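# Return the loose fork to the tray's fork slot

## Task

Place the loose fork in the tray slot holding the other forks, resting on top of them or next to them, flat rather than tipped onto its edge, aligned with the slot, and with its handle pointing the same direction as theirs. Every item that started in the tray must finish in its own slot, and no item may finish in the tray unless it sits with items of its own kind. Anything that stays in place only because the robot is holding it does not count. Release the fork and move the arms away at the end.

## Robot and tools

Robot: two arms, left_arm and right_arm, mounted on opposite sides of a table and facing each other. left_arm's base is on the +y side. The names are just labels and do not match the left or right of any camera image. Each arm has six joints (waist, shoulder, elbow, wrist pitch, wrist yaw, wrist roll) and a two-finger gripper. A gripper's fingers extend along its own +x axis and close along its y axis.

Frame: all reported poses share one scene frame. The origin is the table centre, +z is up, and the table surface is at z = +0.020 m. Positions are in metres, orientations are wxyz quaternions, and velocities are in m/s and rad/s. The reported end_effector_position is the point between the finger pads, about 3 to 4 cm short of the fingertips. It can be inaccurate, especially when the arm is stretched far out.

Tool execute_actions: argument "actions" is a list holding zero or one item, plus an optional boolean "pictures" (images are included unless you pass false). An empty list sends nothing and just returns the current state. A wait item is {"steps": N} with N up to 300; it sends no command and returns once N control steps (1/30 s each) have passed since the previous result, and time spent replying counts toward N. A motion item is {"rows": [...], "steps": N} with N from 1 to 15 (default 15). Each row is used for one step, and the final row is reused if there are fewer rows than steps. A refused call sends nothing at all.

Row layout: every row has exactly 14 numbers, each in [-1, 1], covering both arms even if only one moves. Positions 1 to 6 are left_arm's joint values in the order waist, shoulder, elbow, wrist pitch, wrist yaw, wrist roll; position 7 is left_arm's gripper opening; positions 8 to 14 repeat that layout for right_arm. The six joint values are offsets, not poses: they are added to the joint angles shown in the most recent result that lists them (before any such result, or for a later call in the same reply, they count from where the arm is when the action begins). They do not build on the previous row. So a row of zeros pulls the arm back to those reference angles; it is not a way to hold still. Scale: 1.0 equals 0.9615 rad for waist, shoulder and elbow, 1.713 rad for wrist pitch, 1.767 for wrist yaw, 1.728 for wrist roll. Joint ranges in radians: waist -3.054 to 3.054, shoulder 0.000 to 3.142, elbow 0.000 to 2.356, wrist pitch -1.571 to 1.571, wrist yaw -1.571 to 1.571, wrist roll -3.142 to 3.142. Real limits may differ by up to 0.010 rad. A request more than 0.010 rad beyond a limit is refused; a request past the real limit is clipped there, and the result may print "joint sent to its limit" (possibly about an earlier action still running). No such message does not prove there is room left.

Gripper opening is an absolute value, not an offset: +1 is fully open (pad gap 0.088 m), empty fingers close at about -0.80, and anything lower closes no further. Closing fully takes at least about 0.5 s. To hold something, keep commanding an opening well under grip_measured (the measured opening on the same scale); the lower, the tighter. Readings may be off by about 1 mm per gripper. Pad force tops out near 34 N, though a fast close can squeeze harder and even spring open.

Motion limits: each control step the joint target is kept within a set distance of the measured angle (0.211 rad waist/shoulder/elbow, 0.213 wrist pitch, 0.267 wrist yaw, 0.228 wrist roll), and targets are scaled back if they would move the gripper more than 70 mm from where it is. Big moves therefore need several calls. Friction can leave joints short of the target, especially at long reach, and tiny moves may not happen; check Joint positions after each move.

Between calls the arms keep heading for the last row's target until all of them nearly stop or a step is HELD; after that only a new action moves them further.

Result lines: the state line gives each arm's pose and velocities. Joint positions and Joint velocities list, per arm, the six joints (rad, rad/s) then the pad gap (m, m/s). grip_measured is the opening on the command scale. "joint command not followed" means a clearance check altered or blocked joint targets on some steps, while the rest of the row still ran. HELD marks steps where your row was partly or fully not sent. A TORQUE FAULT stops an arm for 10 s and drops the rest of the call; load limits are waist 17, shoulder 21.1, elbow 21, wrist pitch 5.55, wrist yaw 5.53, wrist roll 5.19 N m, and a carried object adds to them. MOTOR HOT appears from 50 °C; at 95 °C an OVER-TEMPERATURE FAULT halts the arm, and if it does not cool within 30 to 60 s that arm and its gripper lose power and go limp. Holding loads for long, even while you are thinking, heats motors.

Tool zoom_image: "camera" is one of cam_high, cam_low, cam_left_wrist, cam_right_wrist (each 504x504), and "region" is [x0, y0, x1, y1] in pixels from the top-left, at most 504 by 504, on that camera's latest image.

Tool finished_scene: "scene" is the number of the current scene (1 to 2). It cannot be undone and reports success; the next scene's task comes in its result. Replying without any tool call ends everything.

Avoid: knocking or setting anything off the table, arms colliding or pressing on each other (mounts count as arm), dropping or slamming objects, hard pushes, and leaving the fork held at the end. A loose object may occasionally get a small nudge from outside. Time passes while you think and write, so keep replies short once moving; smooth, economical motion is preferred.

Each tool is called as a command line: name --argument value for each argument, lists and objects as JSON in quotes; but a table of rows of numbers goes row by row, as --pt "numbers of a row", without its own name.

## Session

execute_actions --actions '[]'

Scene clock: 0.00 s of 4000.00 s.
left_arm: end_effector_position=(-0.1554, +0.2430, +0.4168) grip_measured=+0.855 end_effector_quat_wxyz=(+0.547, -0.038, +0.010, -0.836) end_effector_velocity=(-0.002, +0.001, -0.005) end_effector_angular_velocity=(+0.022, -0.002, -0.011) | right_arm: end_effector_position=(+0.0843, -0.3041, +0.3509) grip_measured=+0.822 end_effector_quat_wxyz=(+0.721, +0.517, +0.458, -0.051) end_effector_velocity=(+0.001, +0.000, -0.000) end_effector_angular_velocity=(-0.005, -0.003, +0.012)
Joint positions: left_arm=[-0.007  0.842  0.649  0.246  0.002  0.003  0.081] | right_arm=[ 0.295  1.14   1.163 -1.025  0.658  2.144  0.079]
Joint velocities: left_arm=[-0.002 -0.002 -0.002 -0.022  0.007 -0.007  0.   ] | right_arm=[-0.007 -0.002 -0.002  0.007 -0.007 -0.022 -0.   ]
Heat: left arm: hottest shoulder 31 °C (+0.0 °C/min); right arm: hottest elbow 29 °C (+0.0 °C/min).

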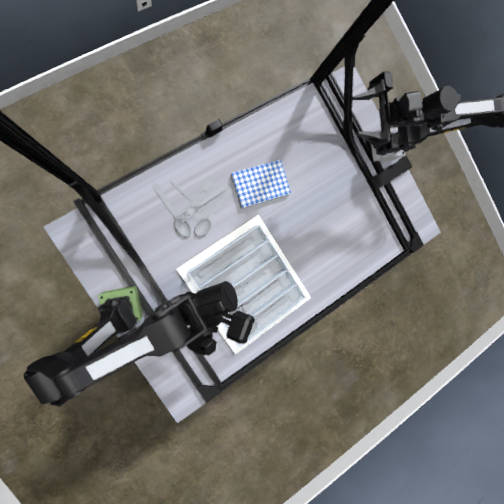

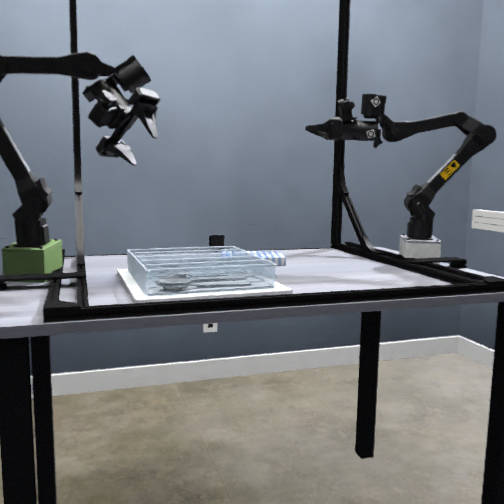

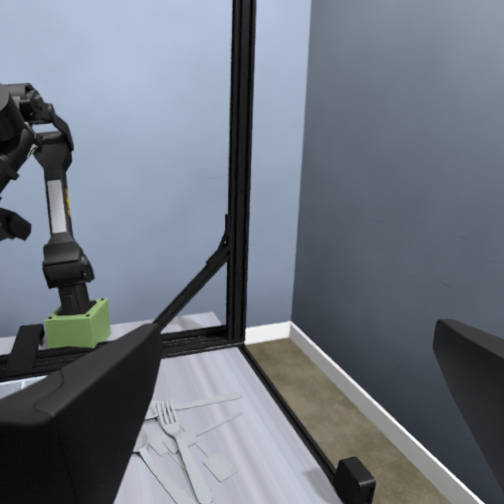

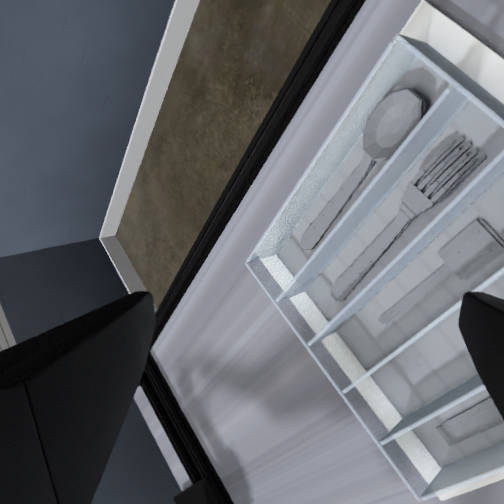

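zoom_image --camera "cam_high" --region '[140, 160, 250, 250]'

zoom_image --camera "cam_high" --region '[165, 205, 325, 365]'

zoom_image --camera "cam_left_wrist" --region '[110, 380, 270, 504]'

Region (140, 160, 250, 250) of cam_high's 504x504 image, scaled by 4.582, with more detail than that image has; it fills the top 412 rows of this view, and the rest is white.

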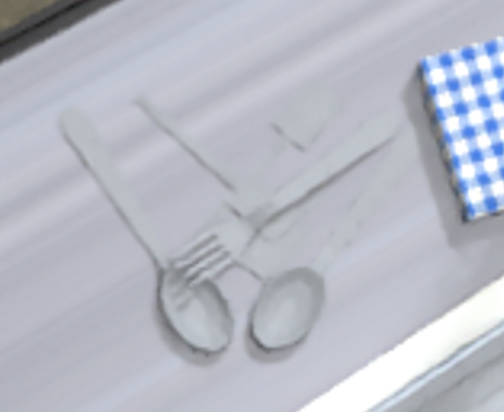

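Region (165, 205, 325, 365) of cam_high's 504x504 image, scaled by 3.150, with more detail than that image has.

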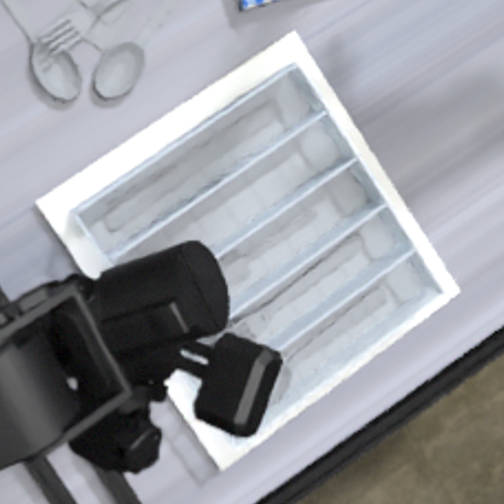

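Region (110, 380, 270, 504) of cam_left_wrist's 504x504 image, scaled by 3.150, with more detail than that image has; it fills the top 391 rows of this view, and the rest is white.

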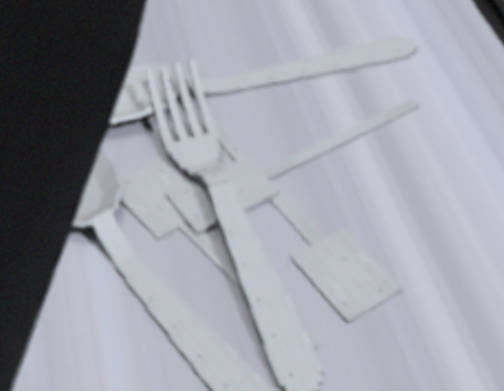

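execute_actions --actions '[{"rows": [[0,0,0,0,0,0,0.855,0.008,0.018,0.01,-0.001,-0.005,-0.016,0.78],[0,0,0,0,0,0,0.855,0.024,0.055,0.029,-0.003,-0.015,-0.049,0.72],[0,0,0,0,0,0,0.855,0.048,0.11,0.059,-0.007,-0.031,-0.099,0.66],[0,0,0,0,0,0,0.855,0.078,0.177,0.095,-0.011,-0.05,-0.159,0.6],[0,0,0,0,0,0,0.855,0.108,0.246,0.131,-0.015,-0.069,-0.22,0.54],[0,0,0,0,0,0,0.855,0.138,0.315,0.168,-0.019,-0.089,-0.282,0.48],[0,0,0,0,0,0,0.855,0.169,0.384,0.205,-0.023,-0.108,-0.344,0.42],[0,0,0,0,0,0,0.855,0.199,0.452,0.242,-0.028,-0.127,-0.406,0.36],[0,0,0,0,0,0,0.855,0.229,0.521,0.278,-0.032,-0.147,-0.468,0.3],[0,0,0,0,0,0,0.855,0.26,0.59,0.315,-0.036,-0.166,-0.529,0.24],[0,0,0,0,0,0,0.855,0.29,0.659,0.352,-0.04,-0.185,-0.591,0.18],[0,0,0,0,0,0,0.855,0.32,0.728,0.389,-0.044,-0.205,-0.653,0.12],[0,0,0,0,0,0,0.855,0.35,0.796,0.425,-0.049,-0.224,-0.714,0.06],[0,0,0,0,0,0,0.855,0.381,0.865,0.462,-0.053,-0.244,-0.776,0.0],[0,0,0,0,0,0,0.855,0.411,0.934,0.499,-0.057,-0.263,-0.838,-0.1]], "steps": 15}]' --pictures false

Scene clock: 95.03 s of 4000.00 s.
left_arm: end_effector_position=(-0.1554, +0.2430, +0.4168) grip_measured=+0.855 end_effector_quat_wxyz=(+0.547, -0.038, +0.010, -0.836) end_effector_velocity=(+0.000, -0.001, -0.001) end_effector_angular_velocity=(+0.016, +0.017, +0.003) | right_arm: end_effector_position=(-0.0770, -0.1701, +0.2806) grip_measured=+0.083 end_effector_quat_wxyz=(+0.753, -0.027, +0.612, +0.239) end_effector_velocity=(-0.522, +0.198, -0.208) end_effector_angular_velocity=(-0.942, +0.180, +2.715)
Joint positions: left_arm=[-0.007  0.842  0.649  0.246  0.002  0.003  0.081] | right_arm=[ 0.602  1.768  1.539 -1.097  0.293  1.349  0.043]
Joint velocities: left_arm=[-0.002  0.002  0.002 -0.007 -0.007 -0.022 -0.   ] | right_arm=[ 0.818  1.458  0.984 -0.168 -0.96  -1.663 -0.105]
Heat: left arm: hottest elbow 31 °C (+1.0 °C/min); right arm: hottest elbow 33 °C (+1.0 °C/min).
Steps of this call (steps 1 to 90: nothing new was sent; then 91.53 s passed at rest; steps 91 to 105: all 15 steps of this action). Readings (joint positions):
91: left_arm=[-0.007 0.842 0.649 0.246 0.002 0.003] | right_arm=[0.295 1.141 1.163 -1.025 0.658 2.140]
92: left_arm=[-0.007 0.842 0.649 0.246 0.002 0.003] | right_arm=[0.297 1.146 1.165 -1.026 0.656 2.124]
94: left_arm=[-0.007 0.842 0.649 0.246 0.002 0.003] | right_arm=[0.316 1.188 1.194 -1.035 0.631 2.030]
98: left_arm=[-0.007 0.842 0.649 0.246 0.002 0.003] | right_arm=[0.410 1.391 1.315 -1.050 0.519 1.770]
105: the state above

execute_actions --actions '[{"rows": [[0,0,0,0,0,0,0.855,0.096,0.29,0.113,-0.015,-0.059,-0.386,-0.1],[0,0,0,0,0,0,0.855,0.104,0.31,0.124,-0.017,-0.065,-0.403,-0.1],[0,0,0,0,0,0,0.855,0.116,0.338,0.139,-0.018,-0.072,-0.428,-0.1],[0,0,0,0,0,0,0.855,0.13,0.37,0.157,-0.02,-0.081,-0.456,-0.1],[0,0,0,0,0,0,0.855,0.144,0.403,0.175,-0.022,-0.09,-0.484,-0.1],[0,0,0,0,0,0,0.855,0.158,0.436,0.193,-0.024,-0.099,-0.513,-0.1],[0,0,0,0,0,0,0.855,0.171,0.466,0.21,-0.026,-0.107,-0.539,-0.1],[0,0,0,0,0,0,0.855,0.182,0.492,0.224,-0.027,-0.114,-0.562,-0.1],[0,0,0,0,0,0,0.855,0.19,0.511,0.235,-0.028,-0.119,-0.579,-0.1],[0,0,0,0,0,0,0.855,0.1945,0.522,0.241,-0.029,-0.122,-0.588,-0.1]], "steps": 15}]' --pictures false

execute_actions --actions '[{"steps": 12}]'

Scene clock: 107.07 s of 4000.00 s.
left_arm: end_effector_position=(-0.1554, +0.2430, +0.4168) grip_measured=+0.855 end_effector_quat_wxyz=(+0.547, -0.038, +0.010, -0.836) end_effector_velocity=(-0.001, +0.002, +0.003) end_effector_angular_velocity=(-0.009, +0.011, -0.009) | right_arm: end_effector_position=(-0.2057, -0.1575, +0.1569) grip_measured=-0.100 end_effector_quat_wxyz=(+0.483, -0.520, +0.481, +0.515) end_effector_velocity=(-0.001, +0.011, -0.002) end_effector_angular_velocity=(+0.010, +0.014, +0.111)
Joint positions: left_arm=[-0.007  0.842  0.649  0.246  0.002  0.003  0.081] | right_arm=[ 0.797  2.261  1.75  -1.146  0.084  0.346  0.034]
Joint velocities: left_arm=[-0.002 -0.007 -0.002  0.007  0.007 -0.007  0.   ] | right_arm=[-0.012  0.027  0.037  0.007 -0.007 -0.125 -0.   ]
Heat: left arm: hottest elbow 31 °C (+1.0 °C/min); right arm: hottest elbow 33 °C (+1.0 °C/min).
Steps of this call (steps 1 to 30: the robot went on to your last target; steps 31 to 90: nothing new was sent; then 8.53 s passed at rest; steps 91 to 105: all 15 steps of this action). Readings (joint positions):
91: left_arm=[-0.007 0.842 0.649 0.246 0.002 0.003] | right_arm=[0.692 2.037 1.638 -1.122 0.197 0.697]
92: left_arm=[-0.007 0.842 0.649 0.246 0.002 0.003] | right_arm=[0.692 2.037 1.640 -1.123 0.195 0.687]
94: left_arm=[-0.007 0.842 0.649 0.246 0.002 0.003] | right_arm=[0.697 2.053 1.654 -1.127 0.182 0.642]
98: left_arm=[-0.007 0.842 0.649 0.246 0.002 0.003] | right_arm=[0.738 2.145 1.720 -1.133 0.130 0.481]
105: the state above

Scene clock: 107.47 s of 4000.00 s.
left_arm: end_effector_position=(-0.1554, +0.2430, +0.4168) grip_measured=+0.855 end_effector_quat_wxyz=(+0.547, -0.038, +0.010, -0.836) end_effector_velocity=(-0.001, +0.001, -0.002) end_effector_angular_velocity=(+0.010, +0.004, -0.001) | right_arm: end_effector_position=(-0.2049, -0.1531, +0.1602) grip_measured=-0.100 end_effector_quat_wxyz=(+0.484, -0.516, +0.479, +0.520) end_effector_velocity=(+0.001, -0.002, +0.000) end_effector_angular_velocity=(-0.010, +0.004, +0.006)
Joint positions: left_arm=[-0.007  0.842  0.649  0.246  0.002  0.003  0.081] | right_arm=[ 0.791  2.261  1.765 -1.146  0.082  0.336  0.034]
Joint velocities: left_arm=[-0.007 -0.002 -0.002 -0.007 -0.007 -0.007 -0.   ] | right_arm=[-0.002 -0.002 -0.002 -0.007 -0.007 -0.007  0.   ]
Heat: left arm: hottest elbow 31 °C (+1.0 °C/min); right arm: hottest elbow 33 °C (+1.0 °C/min).
Steps of this call (steps 1 to 12: the robot went on to your last target). Readings (joint positions):
1: left_arm=[-0.007 0.842 0.649 0.246 0.002 0.003] | right_arm=[0.796 2.261 1.752 -1.146 0.084 0.343]
2: left_arm=[-0.007 0.842 0.649 0.246 0.002 0.003] | right_arm=[0.795 2.261 1.755 -1.146 0.084 0.341]
4: left_arm=[-0.007 0.842 0.649 0.246 0.002 0.003] | right_arm=[0.793 2.261 1.763 -1.146 0.084 0.338]
8: left_arm=[-0.007 0.842 0.649 0.246 0.002 0.003] | right_arm=[0.791 2.261 1.765 -1.146 0.083 0.337]
12: the state above

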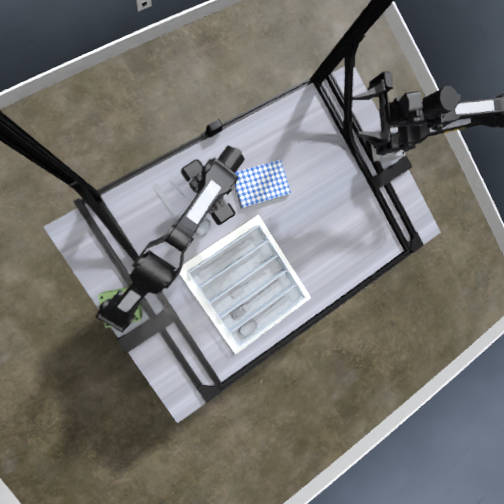

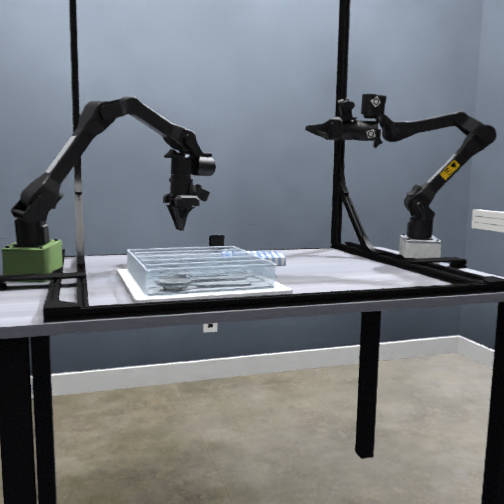

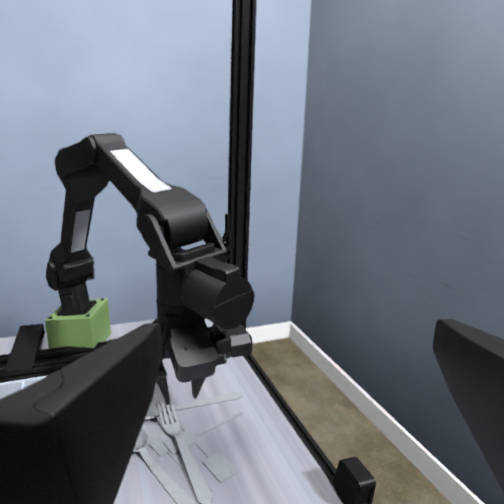

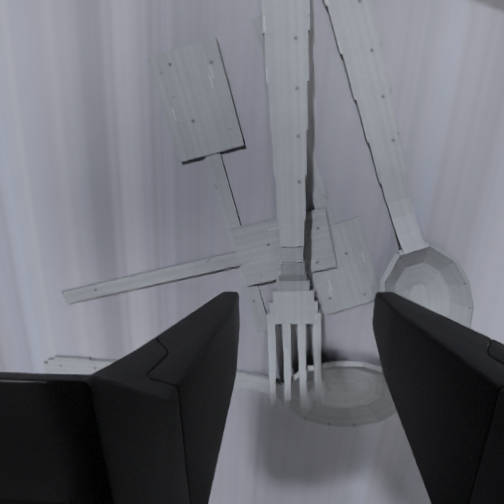

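zoom_image --camera "cam_right_wrist" --region '[170, 0, 420, 300]'

Region (170, 0, 420, 300) of cam_right_wrist's 504x504 image, scaled by 1.680, with more detail than that image has.

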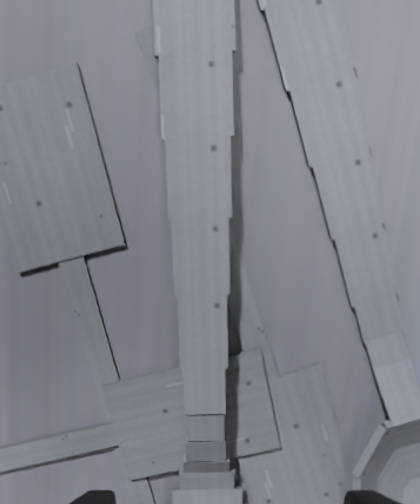

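execute_actions --actions '[{"rows": [[0,0,0,0,0,0,0.855,-0.001,0.006,0.002,0.002,0,-0.001,-0.11],[0,0,0,0,0,0,0.855,-0.004,0.018,0.006,0.006,0,-0.004,-0.13],[0,0,0,0,0,0,0.855,-0.008,0.036,0.012,0.012,0,-0.008,-0.15],[0,0,0,0,0,0,0.855,-0.013,0.058,0.019,0.02,0,-0.013,-0.17],[0,0,0,0,0,0,0.855,-0.018,0.082,0.027,0.028,0,-0.019,-0.19],[0,0,0,0,0,0,0.855,-0.023,0.106,0.035,0.037,0,-0.024,-0.21],[0,0,0,0,0,0,0.855,-0.028,0.13,0.043,0.045,0,-0.03,-0.23],[0,0,0,0,0,0,0.855,-0.033,0.152,0.05,0.053,0,-0.035,-0.25],[0,0,0,0,0,0,0.855,-0.037,0.17,0.056,0.059,0,-0.039,-0.27],[0,0,0,0,0,0,0.855,-0.04,0.183,0.06,0.063,0,-0.042,-0.27],[0,0,0,0,0,0,0.855,-0.042,0.192,0.063,0.0665,0,-0.044,-0.27]], "steps": 15}]' --pictures false

execute_actions --actions '[{"steps": 12}]'

Scene clock: 193.77 s of 4000.00 s.
left_arm: end_effector_position=(-0.1554, +0.2430, +0.4168) grip_measured=+0.855 end_effector_quat_wxyz=(+0.547, -0.038, +0.010, -0.836) end_effector_velocity=(-0.000, -0.001, -0.003) end_effector_angular_velocity=(+0.020, +0.015, +0.003) | right_arm: end_effector_position=(-0.2019, -0.1275, +0.0991) grip_measured=-0.266 end_effector_quat_wxyz=(+0.471, -0.530, +0.475, +0.521) end_effector_velocity=(+0.005, +0.005, -0.047) end_effector_angular_velocity=(-0.044, -0.007, +0.013)
Joint positions: left_arm=[-0.007  0.842  0.649  0.246  0.002  0.003  0.081] | right_arm=[ 0.75   2.433  1.812 -1.039  0.082  0.267  0.026]
Joint velocities: left_arm=[-0.002  0.002 -0.002 -0.007 -0.007 -0.022 -0.   ] | right_arm=[-0.027  0.11   0.002  0.066 -0.007 -0.037 -0.002]
Heat: left arm: hottest elbow 33 °C (+1.0 °C/min); right arm: hottest elbow 34 °C (+1.0 °C/min).
Steps of this call (steps 1 to 30: the robot went on to your last target; steps 31 to 90: nothing new was sent; then 82.80 s passed at rest; steps 91 to 105: all 15 steps of this action). Readings (joint positions):
91: left_arm=[-0.007 0.842 0.649 0.246 0.002 0.003] | right_arm=[0.791 2.261 1.765 -1.146 0.082 0.336]
92: left_arm=[-0.007 0.842 0.649 0.246 0.002 0.003] | right_arm=[0.791 2.261 1.765 -1.146 0.082 0.336]
94: left_arm=[-0.007 0.842 0.649 0.246 0.002 0.003] | right_arm=[0.790 2.266 1.767 -1.136 0.082 0.330]
98: left_arm=[-0.007 0.842 0.649 0.246 0.002 0.003] | right_arm=[0.777 2.325 1.796 -1.086 0.082 0.299]
105: the state above

Scene clock: 194.17 s of 4000.00 s.
left_arm: end_effector_position=(-0.1554, +0.2430, +0.4168) grip_measured=+0.855 end_effector_quat_wxyz=(+0.547, -0.038, +0.010, -0.836) end_effector_velocity=(+0.002, -0.002, -0.004) end_effector_angular_velocity=(+0.021, +0.016, +0.018) | right_arm: end_effector_position=(-0.2032, -0.1239, +0.1003) grip_measured=-0.270 end_effector_quat_wxyz=(+0.473, -0.526, +0.472, +0.526) end_effector_velocity=(+0.001, -0.003, -0.001) end_effector_angular_velocity=(-0.014, +0.003, +0.035)
Joint positions: left_arm=[-0.007  0.842  0.649  0.246  0.002  0.003  0.081] | right_arm=[ 0.75   2.435  1.82  -1.032  0.082  0.264  0.026]
Joint velocities: left_arm=[-0.002  0.002 -0.002 -0.007 -0.022 -0.022  0.   ] | right_arm=[-0.002 -0.002 -0.007 -0.007 -0.007 -0.037 -0.   ]
Heat: left arm: hottest elbow 33 °C (+1.0 °C/min); right arm: hottest elbow 34 °C (+1.0 °C/min).
Steps of this call (steps 1 to 12: the robot went on to your last target). Readings (joint positions):
1: left_arm=[-0.007 0.842 0.649 0.246 0.002 0.003] | right_arm=[0.750 2.435 1.812 -1.037 0.082 0.265]
2: left_arm=[-0.007 0.842 0.649 0.246 0.002 0.003] | right_arm=[0.750 2.435 1.812 -1.036 0.082 0.265]
4: left_arm=[-0.007 0.842 0.649 0.246 0.002 0.003] | right_arm=[0.750 2.435 1.817 -1.034 0.082 0.264]
8: left_arm=[-0.007 0.842 0.649 0.246 0.002 0.003] | right_arm=[0.750 2.435 1.820 -1.032 0.082 0.264]
12: the state above

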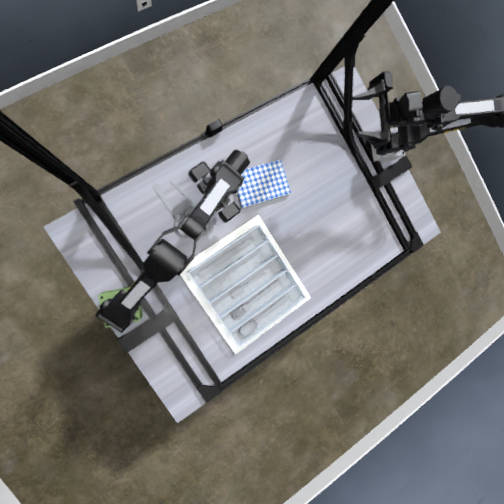

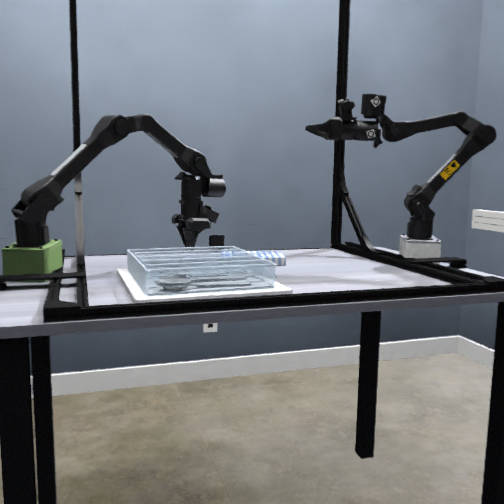

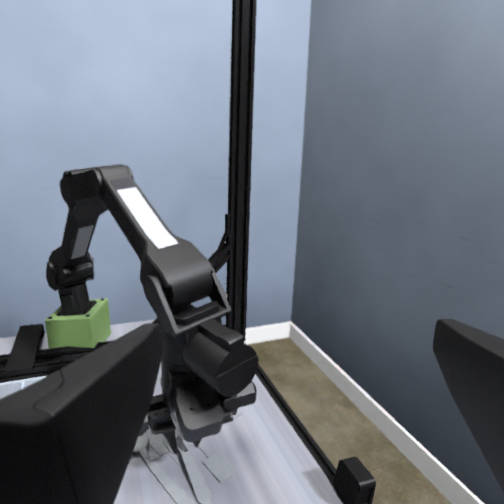

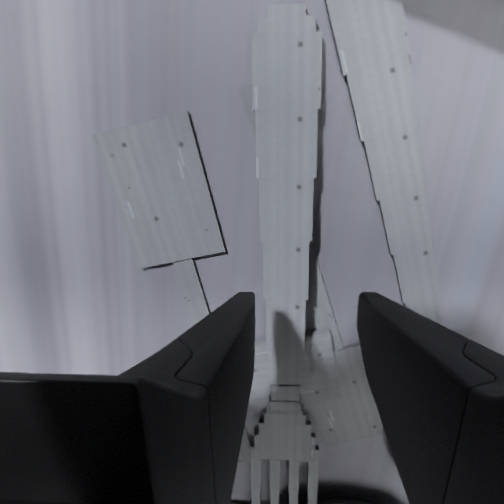

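execute_actions --actions '[{"rows": [[0,0,0,0,0,0,0.855,0,0.003,-0.002,0.002,0,0,-0.27],[0,0,0,0,0,0,0.855,0,0.008,-0.005,0.006,0,0,-0.27],[0,0,0,0,0,0,0.855,0,0.015,-0.01,0.012,0,0,-0.27],[0,0,0,0,0,0,0.855,0,0.023,-0.015,0.018,0,0,-0.27],[0,0,0,0,0,0,0.855,0,0.031,-0.02,0.024,0,0,-0.27],[0,0,0,0,0,0,0.855,0,0.039,-0.025,0.03,0,0,-0.27],[0,0,0,0,0,0,0.855,0,0.047,-0.03,0.036,0,0,-0.27],[0,0,0,0,0,0,0.855,0,0.054,-0.034,0.042,0,0,-0.27],[0,0,0,0,0,0,0.855,0,0.059,-0.038,0.046,0,0,-0.27],[0,0,0,0,0,0,0.855,0,0.063,-0.04,0.049,0,0,-0.27]], "steps": 15}]' --pictures false

execute_actions --actions '[{"steps": 12}]'

Scene clock: 234.50 s of 4000.00 s.
left_arm: end_effector_position=(-0.1554, +0.2430, +0.4170) grip_measured=+0.855 end_effector_quat_wxyz=(+0.547, -0.038, +0.009, -0.836) end_effector_velocity=(+0.000, +0.000, -0.002) end_effector_angular_velocity=(+0.010, +0.004, +0.004) | right_arm: end_effector_position=(-0.2063, -0.1216, +0.0748) grip_measured=-0.270 end_effector_quat_wxyz=(+0.474, -0.524, +0.471, +0.527) end_effector_velocity=(+0.003, -0.017, -0.035) end_effector_angular_velocity=(-0.078, -0.022, +0.026)
Joint positions: left_arm=[-0.007  0.842  0.65   0.246  0.002  0.003  0.081] | right_arm=[ 0.75   2.479  1.791 -0.954  0.082  0.264  0.026]
Joint velocities: left_arm=[-0.002 -0.002 -0.002 -0.007 -0.007 -0.007 -0.   ] | right_arm=[-0.002  0.056 -0.046  0.022 -0.007 -0.022  0.   ]
Heat: left arm: hottest elbow 33 °C (+1.0 °C/min); right arm: hottest shoulder 35 °C (+2.0 °C/min).
Steps of this call (steps 1 to 15: the robot went on to your last target; steps 16 to 90: nothing new was sent; then 36.83 s passed at rest; steps 91 to 105: all 15 steps of this action). Readings (joint positions):
91: left_arm=[-0.007 0.842 0.650 0.246 0.002 0.003] | right_arm=[0.750 2.435 1.820 -1.032 0.082 0.264]
92: left_arm=[-0.007 0.842 0.650 0.246 0.002 0.003] | right_arm=[0.750 2.435 1.820 -1.031 0.082 0.264]
94: left_arm=[-0.007 0.842 0.650 0.246 0.002 0.003] | right_arm=[0.750 2.435 1.820 -1.021 0.082 0.264]
98: left_arm=[-0.007 0.842 0.650 0.246 0.002 0.003] | right_arm=[0.750 2.444 1.814 -0.984 0.082 0.264]
105: the state above

Scene clock: 234.90 s of 4000.00 s.
left_arm: end_effector_position=(-0.1554, +0.2430, +0.4170) grip_measured=+0.855 end_effector_quat_wxyz=(+0.547, -0.038, +0.009, -0.836) end_effector_velocity=(+0.000, +0.000, -0.002) end_effector_angular_velocity=(+0.010, +0.004, +0.004) | right_arm: end_effector_position=(-0.2065, -0.1212, +0.0738) grip_measured=-0.270 end_effector_quat_wxyz=(+0.474, -0.524, +0.471, +0.528) end_effector_velocity=(+0.001, -0.002, +0.000) end_effector_angular_velocity=(-0.010, +0.004, +0.006)
Joint positions: left_arm=[-0.007  0.842  0.65   0.246  0.002  0.003  0.081] | right_arm=[ 0.75   2.48   1.79  -0.949  0.082  0.264  0.026]
Joint velocities: left_arm=[-0.002 -0.002 -0.002 -0.007 -0.007 -0.007 -0.   ] | right_arm=[-0.002 -0.002 -0.002 -0.007 -0.007 -0.007  0.   ]
Heat: left arm: hottest elbow 33 °C (+1.0 °C/min); right arm: hottest shoulder 35 °C (+2.0 °C/min).
Steps of this call (steps 1 to 12: the robot went on to your last target). Readings (joint positions):
1: left_arm=[-0.007 0.842 0.650 0.246 0.002 0.003] | right_arm=[0.750 2.480 1.790 -0.953 0.082 0.264]
2: left_arm=[-0.007 0.842 0.650 0.246 0.002 0.003] | right_arm=[0.750 2.480 1.790 -0.952 0.082 0.264]
4: left_arm=[-0.007 0.842 0.650 0.246 0.002 0.003] | right_arm=[0.750 2.480 1.790 -0.950 0.082 0.264]
8: left_arm=[-0.007 0.842 0.650 0.246 0.002 0.003] | right_arm=[0.750 2.480 1.790 -0.949 0.082 0.264]
12: the state above

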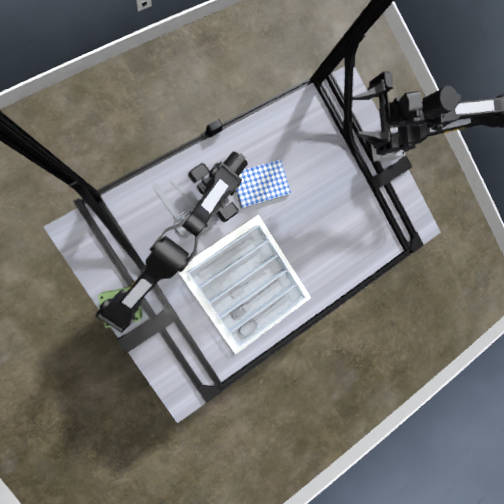

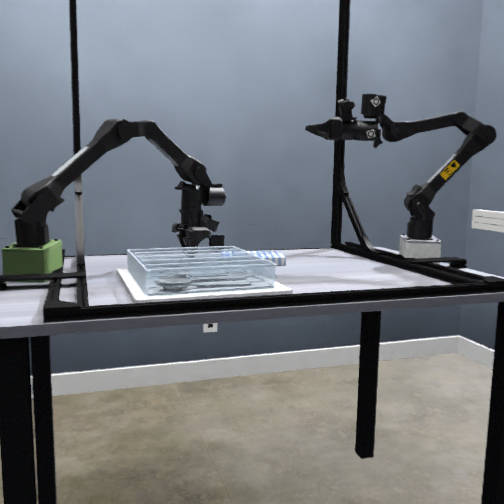

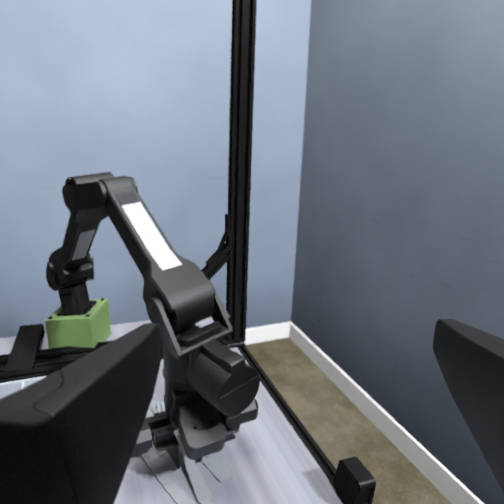

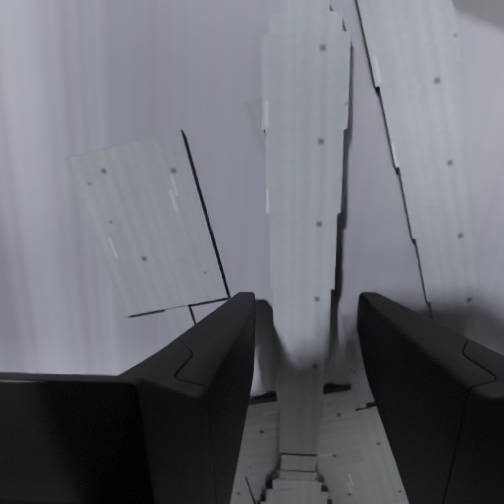

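execute_actions --actions '[{"rows": [[0,0,0,0,0,0,0.855,0,0,-0.005,0.001,0,0,-0.27],[0,0,0,0,0,0,0.855,0,0,-0.011,0.003,0,0,-0.27],[0,0,0,0,0,0,0.855,0,0,-0.017,0.005,0,0,-0.27],[0,0,0,0,0,0,0.855,0,0,-0.023,0.008,0,0,-0.27],[0,0,0,0,0,0,0.855,0,0,-0.029,0.01,0,0,-0.27],[0,0,0,0,0,0,0.855,0,0,-0.035,0.013,0,0,-0.27],[0,0,0,0,0,0,0.855,0,0,-0.041,0.015,0,0,-0.27],[0,0,0,0,0,0,0.855,0,0,-0.046,0.017,0,0,-0.27],[0,0,0,0,0,0,0.855,0,0,-0.05,0.0185,0,0,-0.27]], "steps": 15}]' --pictures false

execute_actions --actions '[{"steps": 10}]'

Scene clock: 258.73 s of 4000.00 s.
left_arm: end_effector_position=(-0.1554, +0.2430, +0.4170) grip_measured=+0.855 end_effector_quat_wxyz=(+0.547, -0.038, +0.009, -0.836) end_effector_velocity=(+0.000, +0.000, -0.002) end_effector_angular_velocity=(-0.002, -0.023, +0.006) | right_arm: end_effector_position=(-0.2059, -0.1245, +0.0668) grip_measured=-0.270 end_effector_quat_wxyz=(+0.474, -0.525, +0.472, +0.527) end_effector_velocity=(+0.003, -0.001, +0.000) end_effector_angular_velocity=(-0.010, +0.004, +0.001)
Joint positions: left_arm=[-0.007  0.842  0.65   0.246  0.002  0.003  0.081] | right_arm=[ 0.75   2.481  1.761 -0.922  0.082  0.264  0.026]
Joint velocities: left_arm=[-0.002 -0.002 -0.002 -0.007 -0.007  0.022  0.   ] | right_arm=[-0.007 -0.002 -0.002 -0.007 -0.007 -0.007 -0.   ]
Heat: left arm: hottest elbow 33 °C (+0.0 °C/min); right arm: hottest shoulder 36 °C (+3.0 °C/min).
Steps of this call (steps 1 to 15: the robot went on to your last target; steps 16 to 90: nothing new was sent; then 20.33 s passed at rest; steps 91 to 105: all 15 steps of this action). Readings (joint positions):
91: left_arm=[-0.007 0.842 0.650 0.246 0.002 0.003] | right_arm=[0.750 2.481 1.790 -0.949 0.082 0.264]
92: left_arm=[-0.007 0.842 0.650 0.246 0.002 0.003] | right_arm=[0.750 2.481 1.790 -0.949 0.082 0.264]
94: left_arm=[-0.007 0.842 0.650 0.246 0.002 0.003] | right_arm=[0.750 2.481 1.788 -0.944 0.082 0.264]
98: left_arm=[-0.007 0.842 0.650 0.246 0.002 0.003] | right_arm=[0.750 2.481 1.773 -0.930 0.082 0.264]
105: the state above

Scene clock: 259.07 s of 4000.00 s.
left_arm: end_effector_position=(-0.1554, +0.2430, +0.4170) grip_measured=+0.855 end_effector_quat_wxyz=(+0.547, -0.038, +0.009, -0.836) end_effector_velocity=(-0.000, -0.001, -0.003) end_effector_angular_velocity=(+0.009, -0.011, +0.005) | right_arm: end_effector_position=(-0.2059, -0.1245, +0.0667) grip_measured=-0.270 end_effector_quat_wxyz=(+0.474, -0.524, +0.471, +0.527) end_effector_velocity=(+0.002, -0.004, +0.002) end_effector_angular_velocity=(-0.019, +0.001, +0.021)
Joint positions: left_arm=[-0.007  0.842  0.65   0.246  0.002  0.003  0.081] | right_arm=[ 0.75   2.481  1.761 -0.921  0.082  0.264  0.026]
Joint velocities: left_arm=[-0.002  0.002 -0.002 -0.007 -0.007  0.007 -0.   ] | right_arm=[-0.002 -0.007 -0.002 -0.022 -0.007 -0.022 -0.   ]
Heat: left arm: hottest elbow 33 °C (+0.0 °C/min); right arm: hottest shoulder 36 °C (+3.0 °C/min).
Steps of this call (steps 1 to 10: the robot went on to your last target). Readings (joint positions):
1: left_arm=[-0.007 0.842 0.650 0.246 0.002 0.003] | right_arm=[0.750 2.481 1.761 -0.922 0.082 0.264]
2: left_arm=[-0.007 0.842 0.650 0.246 0.002 0.003] | right_arm=[0.750 2.481 1.761 -0.922 0.082 0.264]
4: left_arm=[-0.007 0.842 0.650 0.246 0.002 0.003] | right_arm=[0.750 2.481 1.761 -0.922 0.082 0.264]
8: left_arm=[-0.007 0.842 0.650 0.246 0.002 0.003] | right_arm=[0.750 2.481 1.761 -0.922 0.082 0.264]
10: the state above

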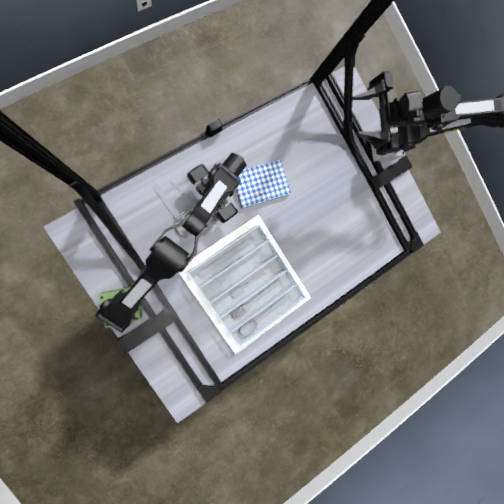

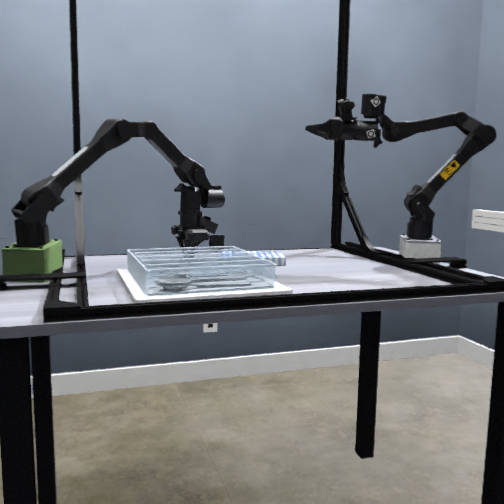

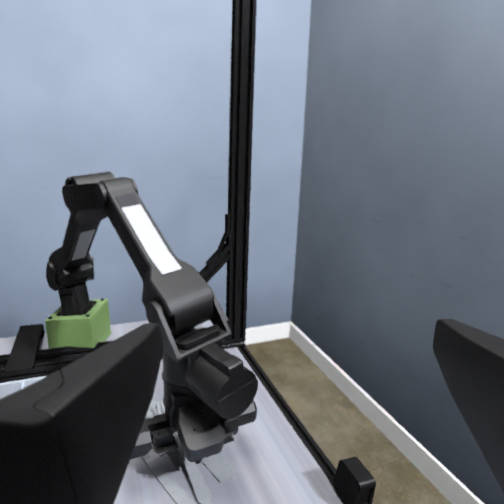

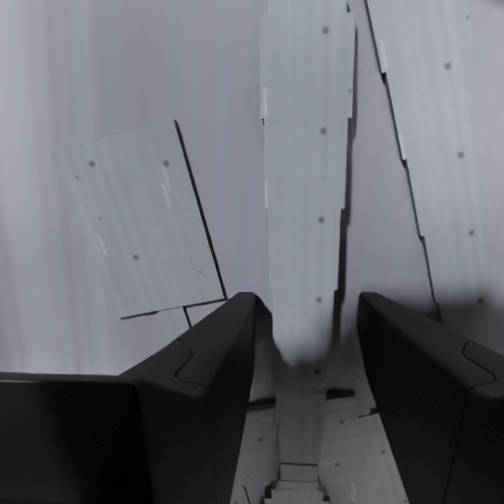

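zoom_image --camera "cam_high" --region '[165, 205, 325, 365]'

Region (165, 205, 325, 365) of cam_high's 504x504 image, scaled by 3.150, with more detail than that image has.

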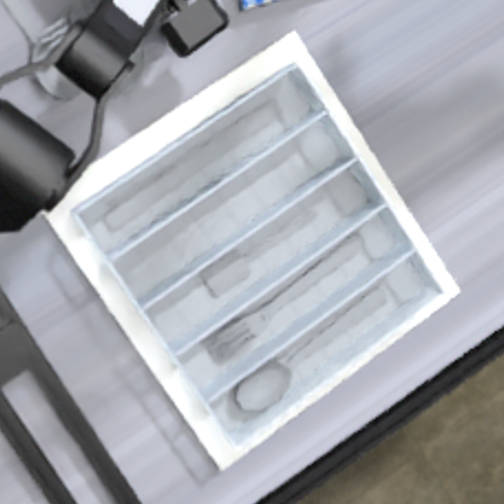

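execute_actions --actions '[{"rows": [[0,0,0,0,0,0,0.855,0,0,0.003,0,0,0,-0.29],[0,0,0,0,0,0,0.855,0,0,0.003,0,0,0,-0.32],[0,0,0,0,0,0,0.855,0,0,0.003,0,0,0,-0.35],[0,0,0,0,0,0,0.855,0,0,0.003,0,0,0,-0.38],[0,0,0,0,0,0,0.855,0,0,0.003,0,0,0,-0.41],[0,0,0,0,0,0,0.855,0,0,0.003,0,0,0,-0.44],[0,0,0,0,0,0,0.855,0,0,0.003,0,0,0,-0.47],[0,0,0,0,0,0,0.855,0,0,0.003,0,0,0,-0.5],[0,0,0,0,0,0,0.855,0,0,0.003,0,0,0,-0.54],[0,0,0,0,0,0,0.855,0,0,0.003,0,0,0,-0.58],[0,0,0,0,0,0,0.855,0,0,0.003,0,0,0,-0.63],[0,0,0,0,0,0,0.855,0,0,0.003,0,0,0,-0.69],[0,0,0,0,0,0,0.855,0,0,0.003,0,0,0,-0.76],[0,0,0,0,0,0,0.855,0,0,0.003,0,0,0,-0.83],[0,0,0,0,0,0,0.855,0,0,0.003,0,0,0,-0.9]], "steps": 15}]' --pictures false

execute_actions --actions '[{"steps": 10}]'

Scene clock: 307.00 s of 4000.00 s.
left_arm: end_effector_position=(-0.1554, +0.2430, +0.4170) grip_measured=+0.855 end_effector_quat_wxyz=(+0.547, -0.038, +0.009, -0.836) end_effector_velocity=(+0.000, +0.000, -0.002) end_effector_angular_velocity=(+0.022, +0.031, +0.002) | right_arm: end_effector_position=(-0.2079, -0.1250, +0.0673) grip_measured=-0.527 end_effector_quat_wxyz=(+0.472, -0.524, +0.472, +0.529) end_effector_velocity=(+0.001, -0.002, +0.000) end_effector_angular_velocity=(-0.010, +0.004, +0.006)
Joint positions: left_arm=[-0.007  0.842  0.65   0.246  0.002  0.003  0.081] | right_arm=[ 0.754  2.48   1.761 -0.922  0.079  0.264  0.013]
Joint velocities: left_arm=[-0.002 -0.002 -0.002 -0.007 -0.007 -0.037  0.   ] | right_arm=[-0.002 -0.002 -0.002 -0.007 -0.007 -0.007 -0.   ]
Heat: left arm: hottest elbow 34 °C (+1.0 °C/min); right arm: hottest shoulder 40 °C (+5.1 °C/min).
Steps of this call (steps 1 to 15: the robot went on to your last target; steps 16 to 90: nothing new was sent; then 44.43 s passed at rest; steps 91 to 105: all 15 steps of this action). Readings (joint positions):
91: left_arm=[-0.007 0.842 0.650 0.246 0.002 0.003] | right_arm=[0.750 2.480 1.760 -0.921 0.082 0.264]
92: left_arm=[-0.007 0.842 0.650 0.246 0.002 0.003] | right_arm=[0.751 2.480 1.760 -0.921 0.082 0.264]
94: left_arm=[-0.007 0.842 0.650 0.246 0.002 0.003] | right_arm=[0.752 2.480 1.761 -0.920 0.081 0.264]
98: left_arm=[-0.007 0.842 0.650 0.246 0.002 0.003] | right_arm=[0.754 2.480 1.761 -0.920 0.078 0.264]
105: the state above

Scene clock: 307.33 s of 4000.00 s.
left_arm: end_effector_position=(-0.1554, +0.2430, +0.4170) grip_measured=+0.855 end_effector_quat_wxyz=(+0.547, -0.038, +0.009, -0.836) end_effector_velocity=(-0.001, +0.002, -0.000) end_effector_angular_velocity=(+0.004, +0.006, -0.010) | right_arm: end_effector_position=(-0.2079, -0.1249, +0.0674) grip_measured=-0.527 end_effector_quat_wxyz=(+0.472, -0.524, +0.471, +0.529) end_effector_velocity=(+0.002, -0.005, +0.000) end_effector_angular_velocity=(-0.023, -0.001, -0.008)
Joint positions: left_arm=[-0.007  0.842  0.65   0.246  0.002  0.003  0.081] | right_arm=[ 0.754  2.48   1.761 -0.922  0.079  0.264  0.013]
Joint velocities: left_arm=[-0.002 -0.007 -0.002 -0.007  0.007 -0.007 -0.   ] | right_arm=[-0.002 -0.002 -0.002 -0.022 -0.007  0.007  0.   ]
Heat: left arm: hottest elbow 34 °C (+1.0 °C/min); right arm: hottest shoulder 40 °C (+5.0 °C/min).
Steps of this call (steps 1 to 10: the robot went on to your last target). Readings (joint positions):
1: left_arm=[-0.007 0.842 0.650 0.246 0.002 0.003] | right_arm=[0.754 2.480 1.761 -0.922 0.079 0.264]
2: left_arm=[-0.007 0.842 0.650 0.246 0.002 0.003] | right_arm=[0.754 2.480 1.761 -0.922 0.079 0.264]
4: left_arm=[-0.007 0.842 0.650 0.246 0.002 0.003] | right_arm=[0.754 2.480 1.761 -0.922 0.079 0.264]
8: left_arm=[-0.007 0.842 0.650 0.246 0.002 0.003] | right_arm=[0.754 2.480 1.761 -0.922 0.079 0.264]
10: the state above

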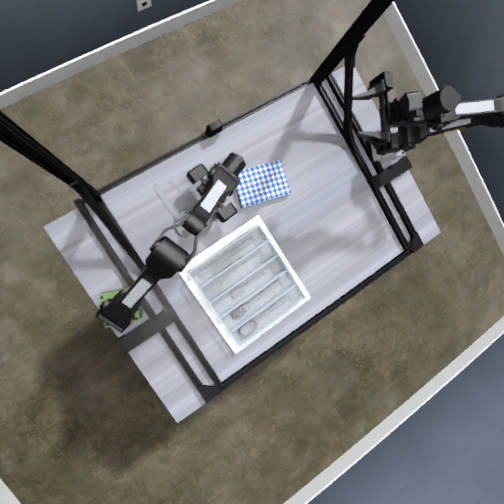

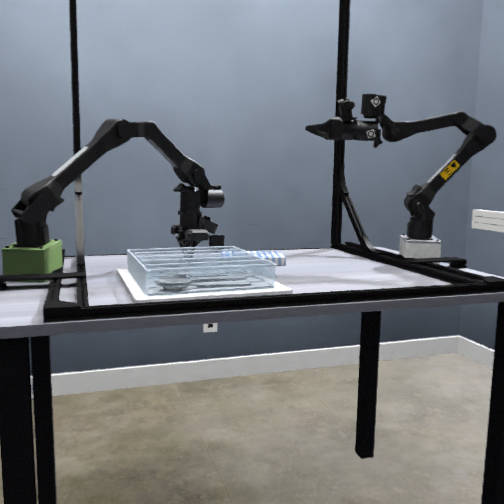

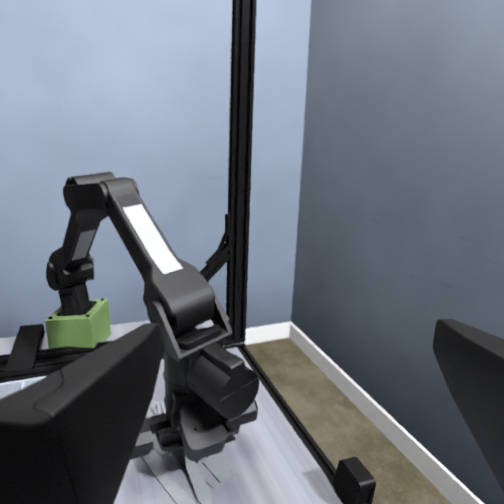

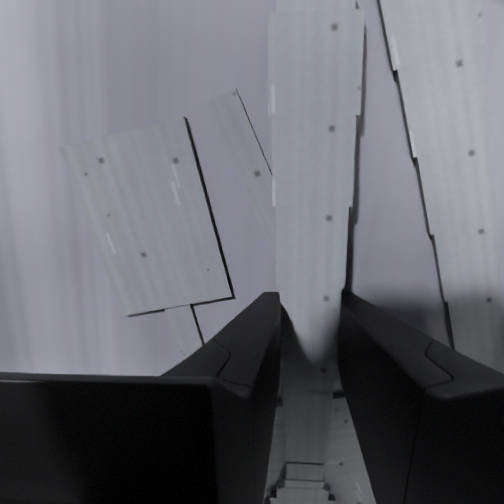

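execute_actions --actions '[{"rows": [[0,0,0,0,0,0,0.855,0,-0.002,0.003,-0.003,0,0,-0.9],[0,0,0,0,0,0,0.855,0,-0.005,0.007,-0.006,0,0,-0.9],[0,0,0,0,0,0,0.855,0,-0.009,0.012,-0.011,0,0,-0.9],[0,0,0,0,0,0,0.855,0,-0.014,0.019,-0.018,0,0,-0.9],[0,0,0,0,0,0,0.855,0,-0.02,0.028,-0.026,0,0,-0.9],[0,0,0,0,0,0,0.855,0,-0.027,0.037,-0.034,0,0,-0.9],[0,0,0,0,0,0,0.855,0,-0.034,0.047,-0.043,0,0,-0.9],[0,0,0,0,0,0,0.855,0,-0.041,0.057,-0.052,0,0,-0.9],[0,0,0,0,0,0,0.855,0,-0.048,0.066,-0.061,0,0,-0.9],[0,0,0,0,0,0,0.855,0,-0.054,0.075,-0.069,0,0,-0.9],[0,0,0,0,0,0,0.855,0,-0.059,0.082,-0.075,0,0,-0.9],[0,0,0,0,0,0,0.855,0,-0.063,0.088,-0.08,0,0,-0.9],[0,0,0,0,0,0,0.855,0,-0.066,0.092,-0.082,0,0,-0.9]], "steps": 15}]' --pictures false

execute_actions --actions '[{"steps": 10}]'

Scene clock: 320.07 s of 4000.00 s.
left_arm: end_effector_position=(-0.1554, +0.2430, +0.4170) grip_measured=+0.855 end_effector_quat_wxyz=(+0.547, -0.038, +0.009, -0.836) end_effector_velocity=(-0.000, +0.000, -0.008) end_effector_angular_velocity=(+0.034, +0.010, +0.002) | right_arm: end_effector_position=(-0.2053, -0.1230, +0.1060) grip_measured=-0.527 end_effector_quat_wxyz=(+0.472, -0.525, +0.472, +0.528) end_effector_velocity=(-0.006, +0.037, +0.103) end_effector_angular_velocity=(+0.190, +0.083, -0.041)
Joint positions: left_arm=[-0.007  0.842  0.65   0.246  0.002  0.003  0.081] | right_arm=[ 0.754  2.432  1.837 -1.049  0.079  0.264  0.013]
Joint velocities: left_arm=[-0.002 -0.002 -0.007 -0.022 -0.007 -0.022 -0.   ] | right_arm=[-0.002 -0.159  0.144 -0.095 -0.007  0.022 -0.   ]
Heat: left arm: hottest elbow 34 °C (+1.0 °C/min); right arm: hottest shoulder 41 °C (+5.1 °C/min).
Steps of this call (steps 1 to 15: the robot went on to your last target; steps 16 to 367: nothing new was sent; steps 368 to 382: all 15 steps of this action). Readings (joint positions):
368: left_arm=[-0.007 0.842 0.650 0.246 0.002 0.003] | right_arm=[0.754 2.478 1.762 -0.922 0.079 0.264]
369: left_arm=[-0.007 0.842 0.650 0.246 0.002 0.003] | right_arm=[0.754 2.478 1.762 -0.922 0.079 0.264]
371: left_arm=[-0.007 0.842 0.650 0.246 0.002 0.003] | right_arm=[0.754 2.478 1.765 -0.931 0.079 0.264]
375: left_arm=[-0.007 0.842 0.650 0.246 0.002 0.003] | right_arm=[0.754 2.474 1.784 -0.977 0.079 0.264]
382: the state above

Scene clock: 320.40 s of 4000.00 s.
left_arm: end_effector_position=(-0.1554, +0.2430, +0.4170) grip_measured=+0.855 end_effector_quat_wxyz=(+0.547, -0.038, +0.009, -0.836) end_effector_velocity=(+0.000, -0.001, -0.001) end_effector_angular_velocity=(+0.016, +0.017, +0.003) | right_arm: end_effector_position=(-0.2051, -0.1221, +0.1117) grip_measured=-0.527 end_effector_quat_wxyz=(+0.473, -0.523, +0.471, +0.530) end_effector_velocity=(+0.001, -0.002, +0.000) end_effector_angular_velocity=(-0.010, +0.004, -0.009)
Joint positions: left_arm=[-0.007  0.842  0.65   0.246  0.002  0.003  0.081] | right_arm=[ 0.754  2.423  1.845 -1.06   0.079  0.264  0.013]
Joint velocities: left_arm=[-0.002  0.002  0.002 -0.007 -0.007 -0.022 -0.   ] | right_arm=[-0.002 -0.002 -0.002 -0.007 -0.007  0.007  0.   ]
Heat: left arm: hottest elbow 34 °C (+1.0 °C/min); right arm: hottest shoulder 41 °C (+5.0 °C/min).
Steps of this call (steps 1 to 10: the robot went on to your last target). Readings (joint positions):
1: left_arm=[-0.007 0.842 0.650 0.246 0.002 0.003] | right_arm=[0.754 2.427 1.841 -1.052 0.079 0.264]
2: left_arm=[-0.007 0.842 0.650 0.246 0.002 0.003] | right_arm=[0.754 2.424 1.843 -1.054 0.079 0.264]
4: left_arm=[-0.007 0.842 0.650 0.246 0.002 0.003] | right_arm=[0.754 2.423 1.845 -1.057 0.079 0.264]
8: left_arm=[-0.007 0.842 0.650 0.246 0.002 0.003] | right_arm=[0.754 2.423 1.845 -1.060 0.079 0.264]
10: the state above

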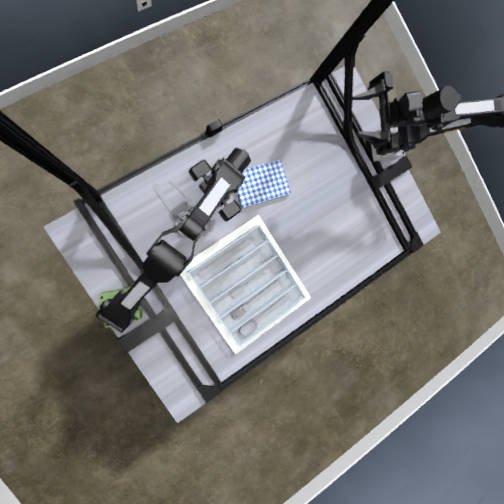

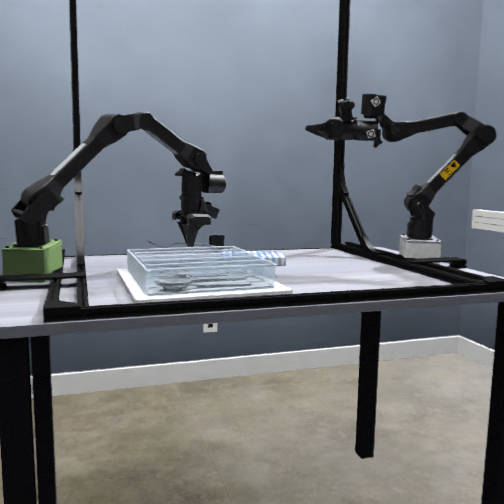

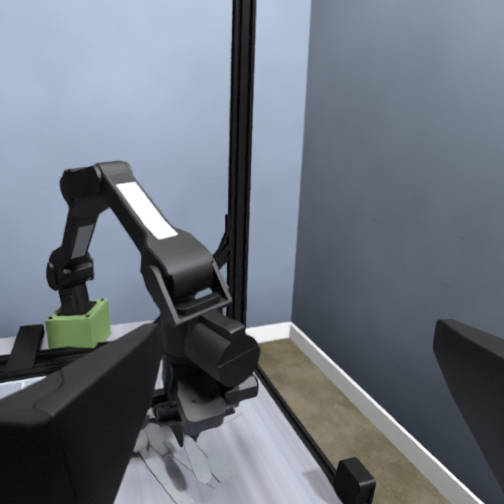

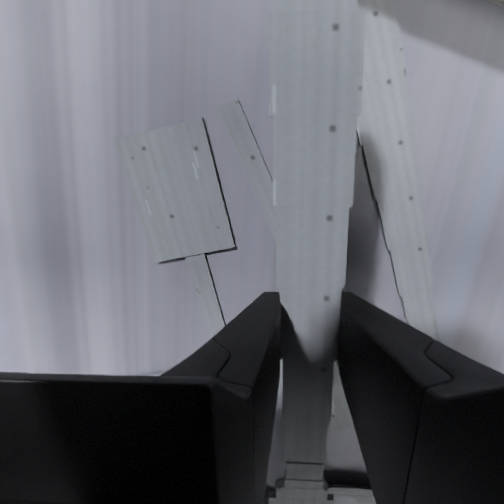

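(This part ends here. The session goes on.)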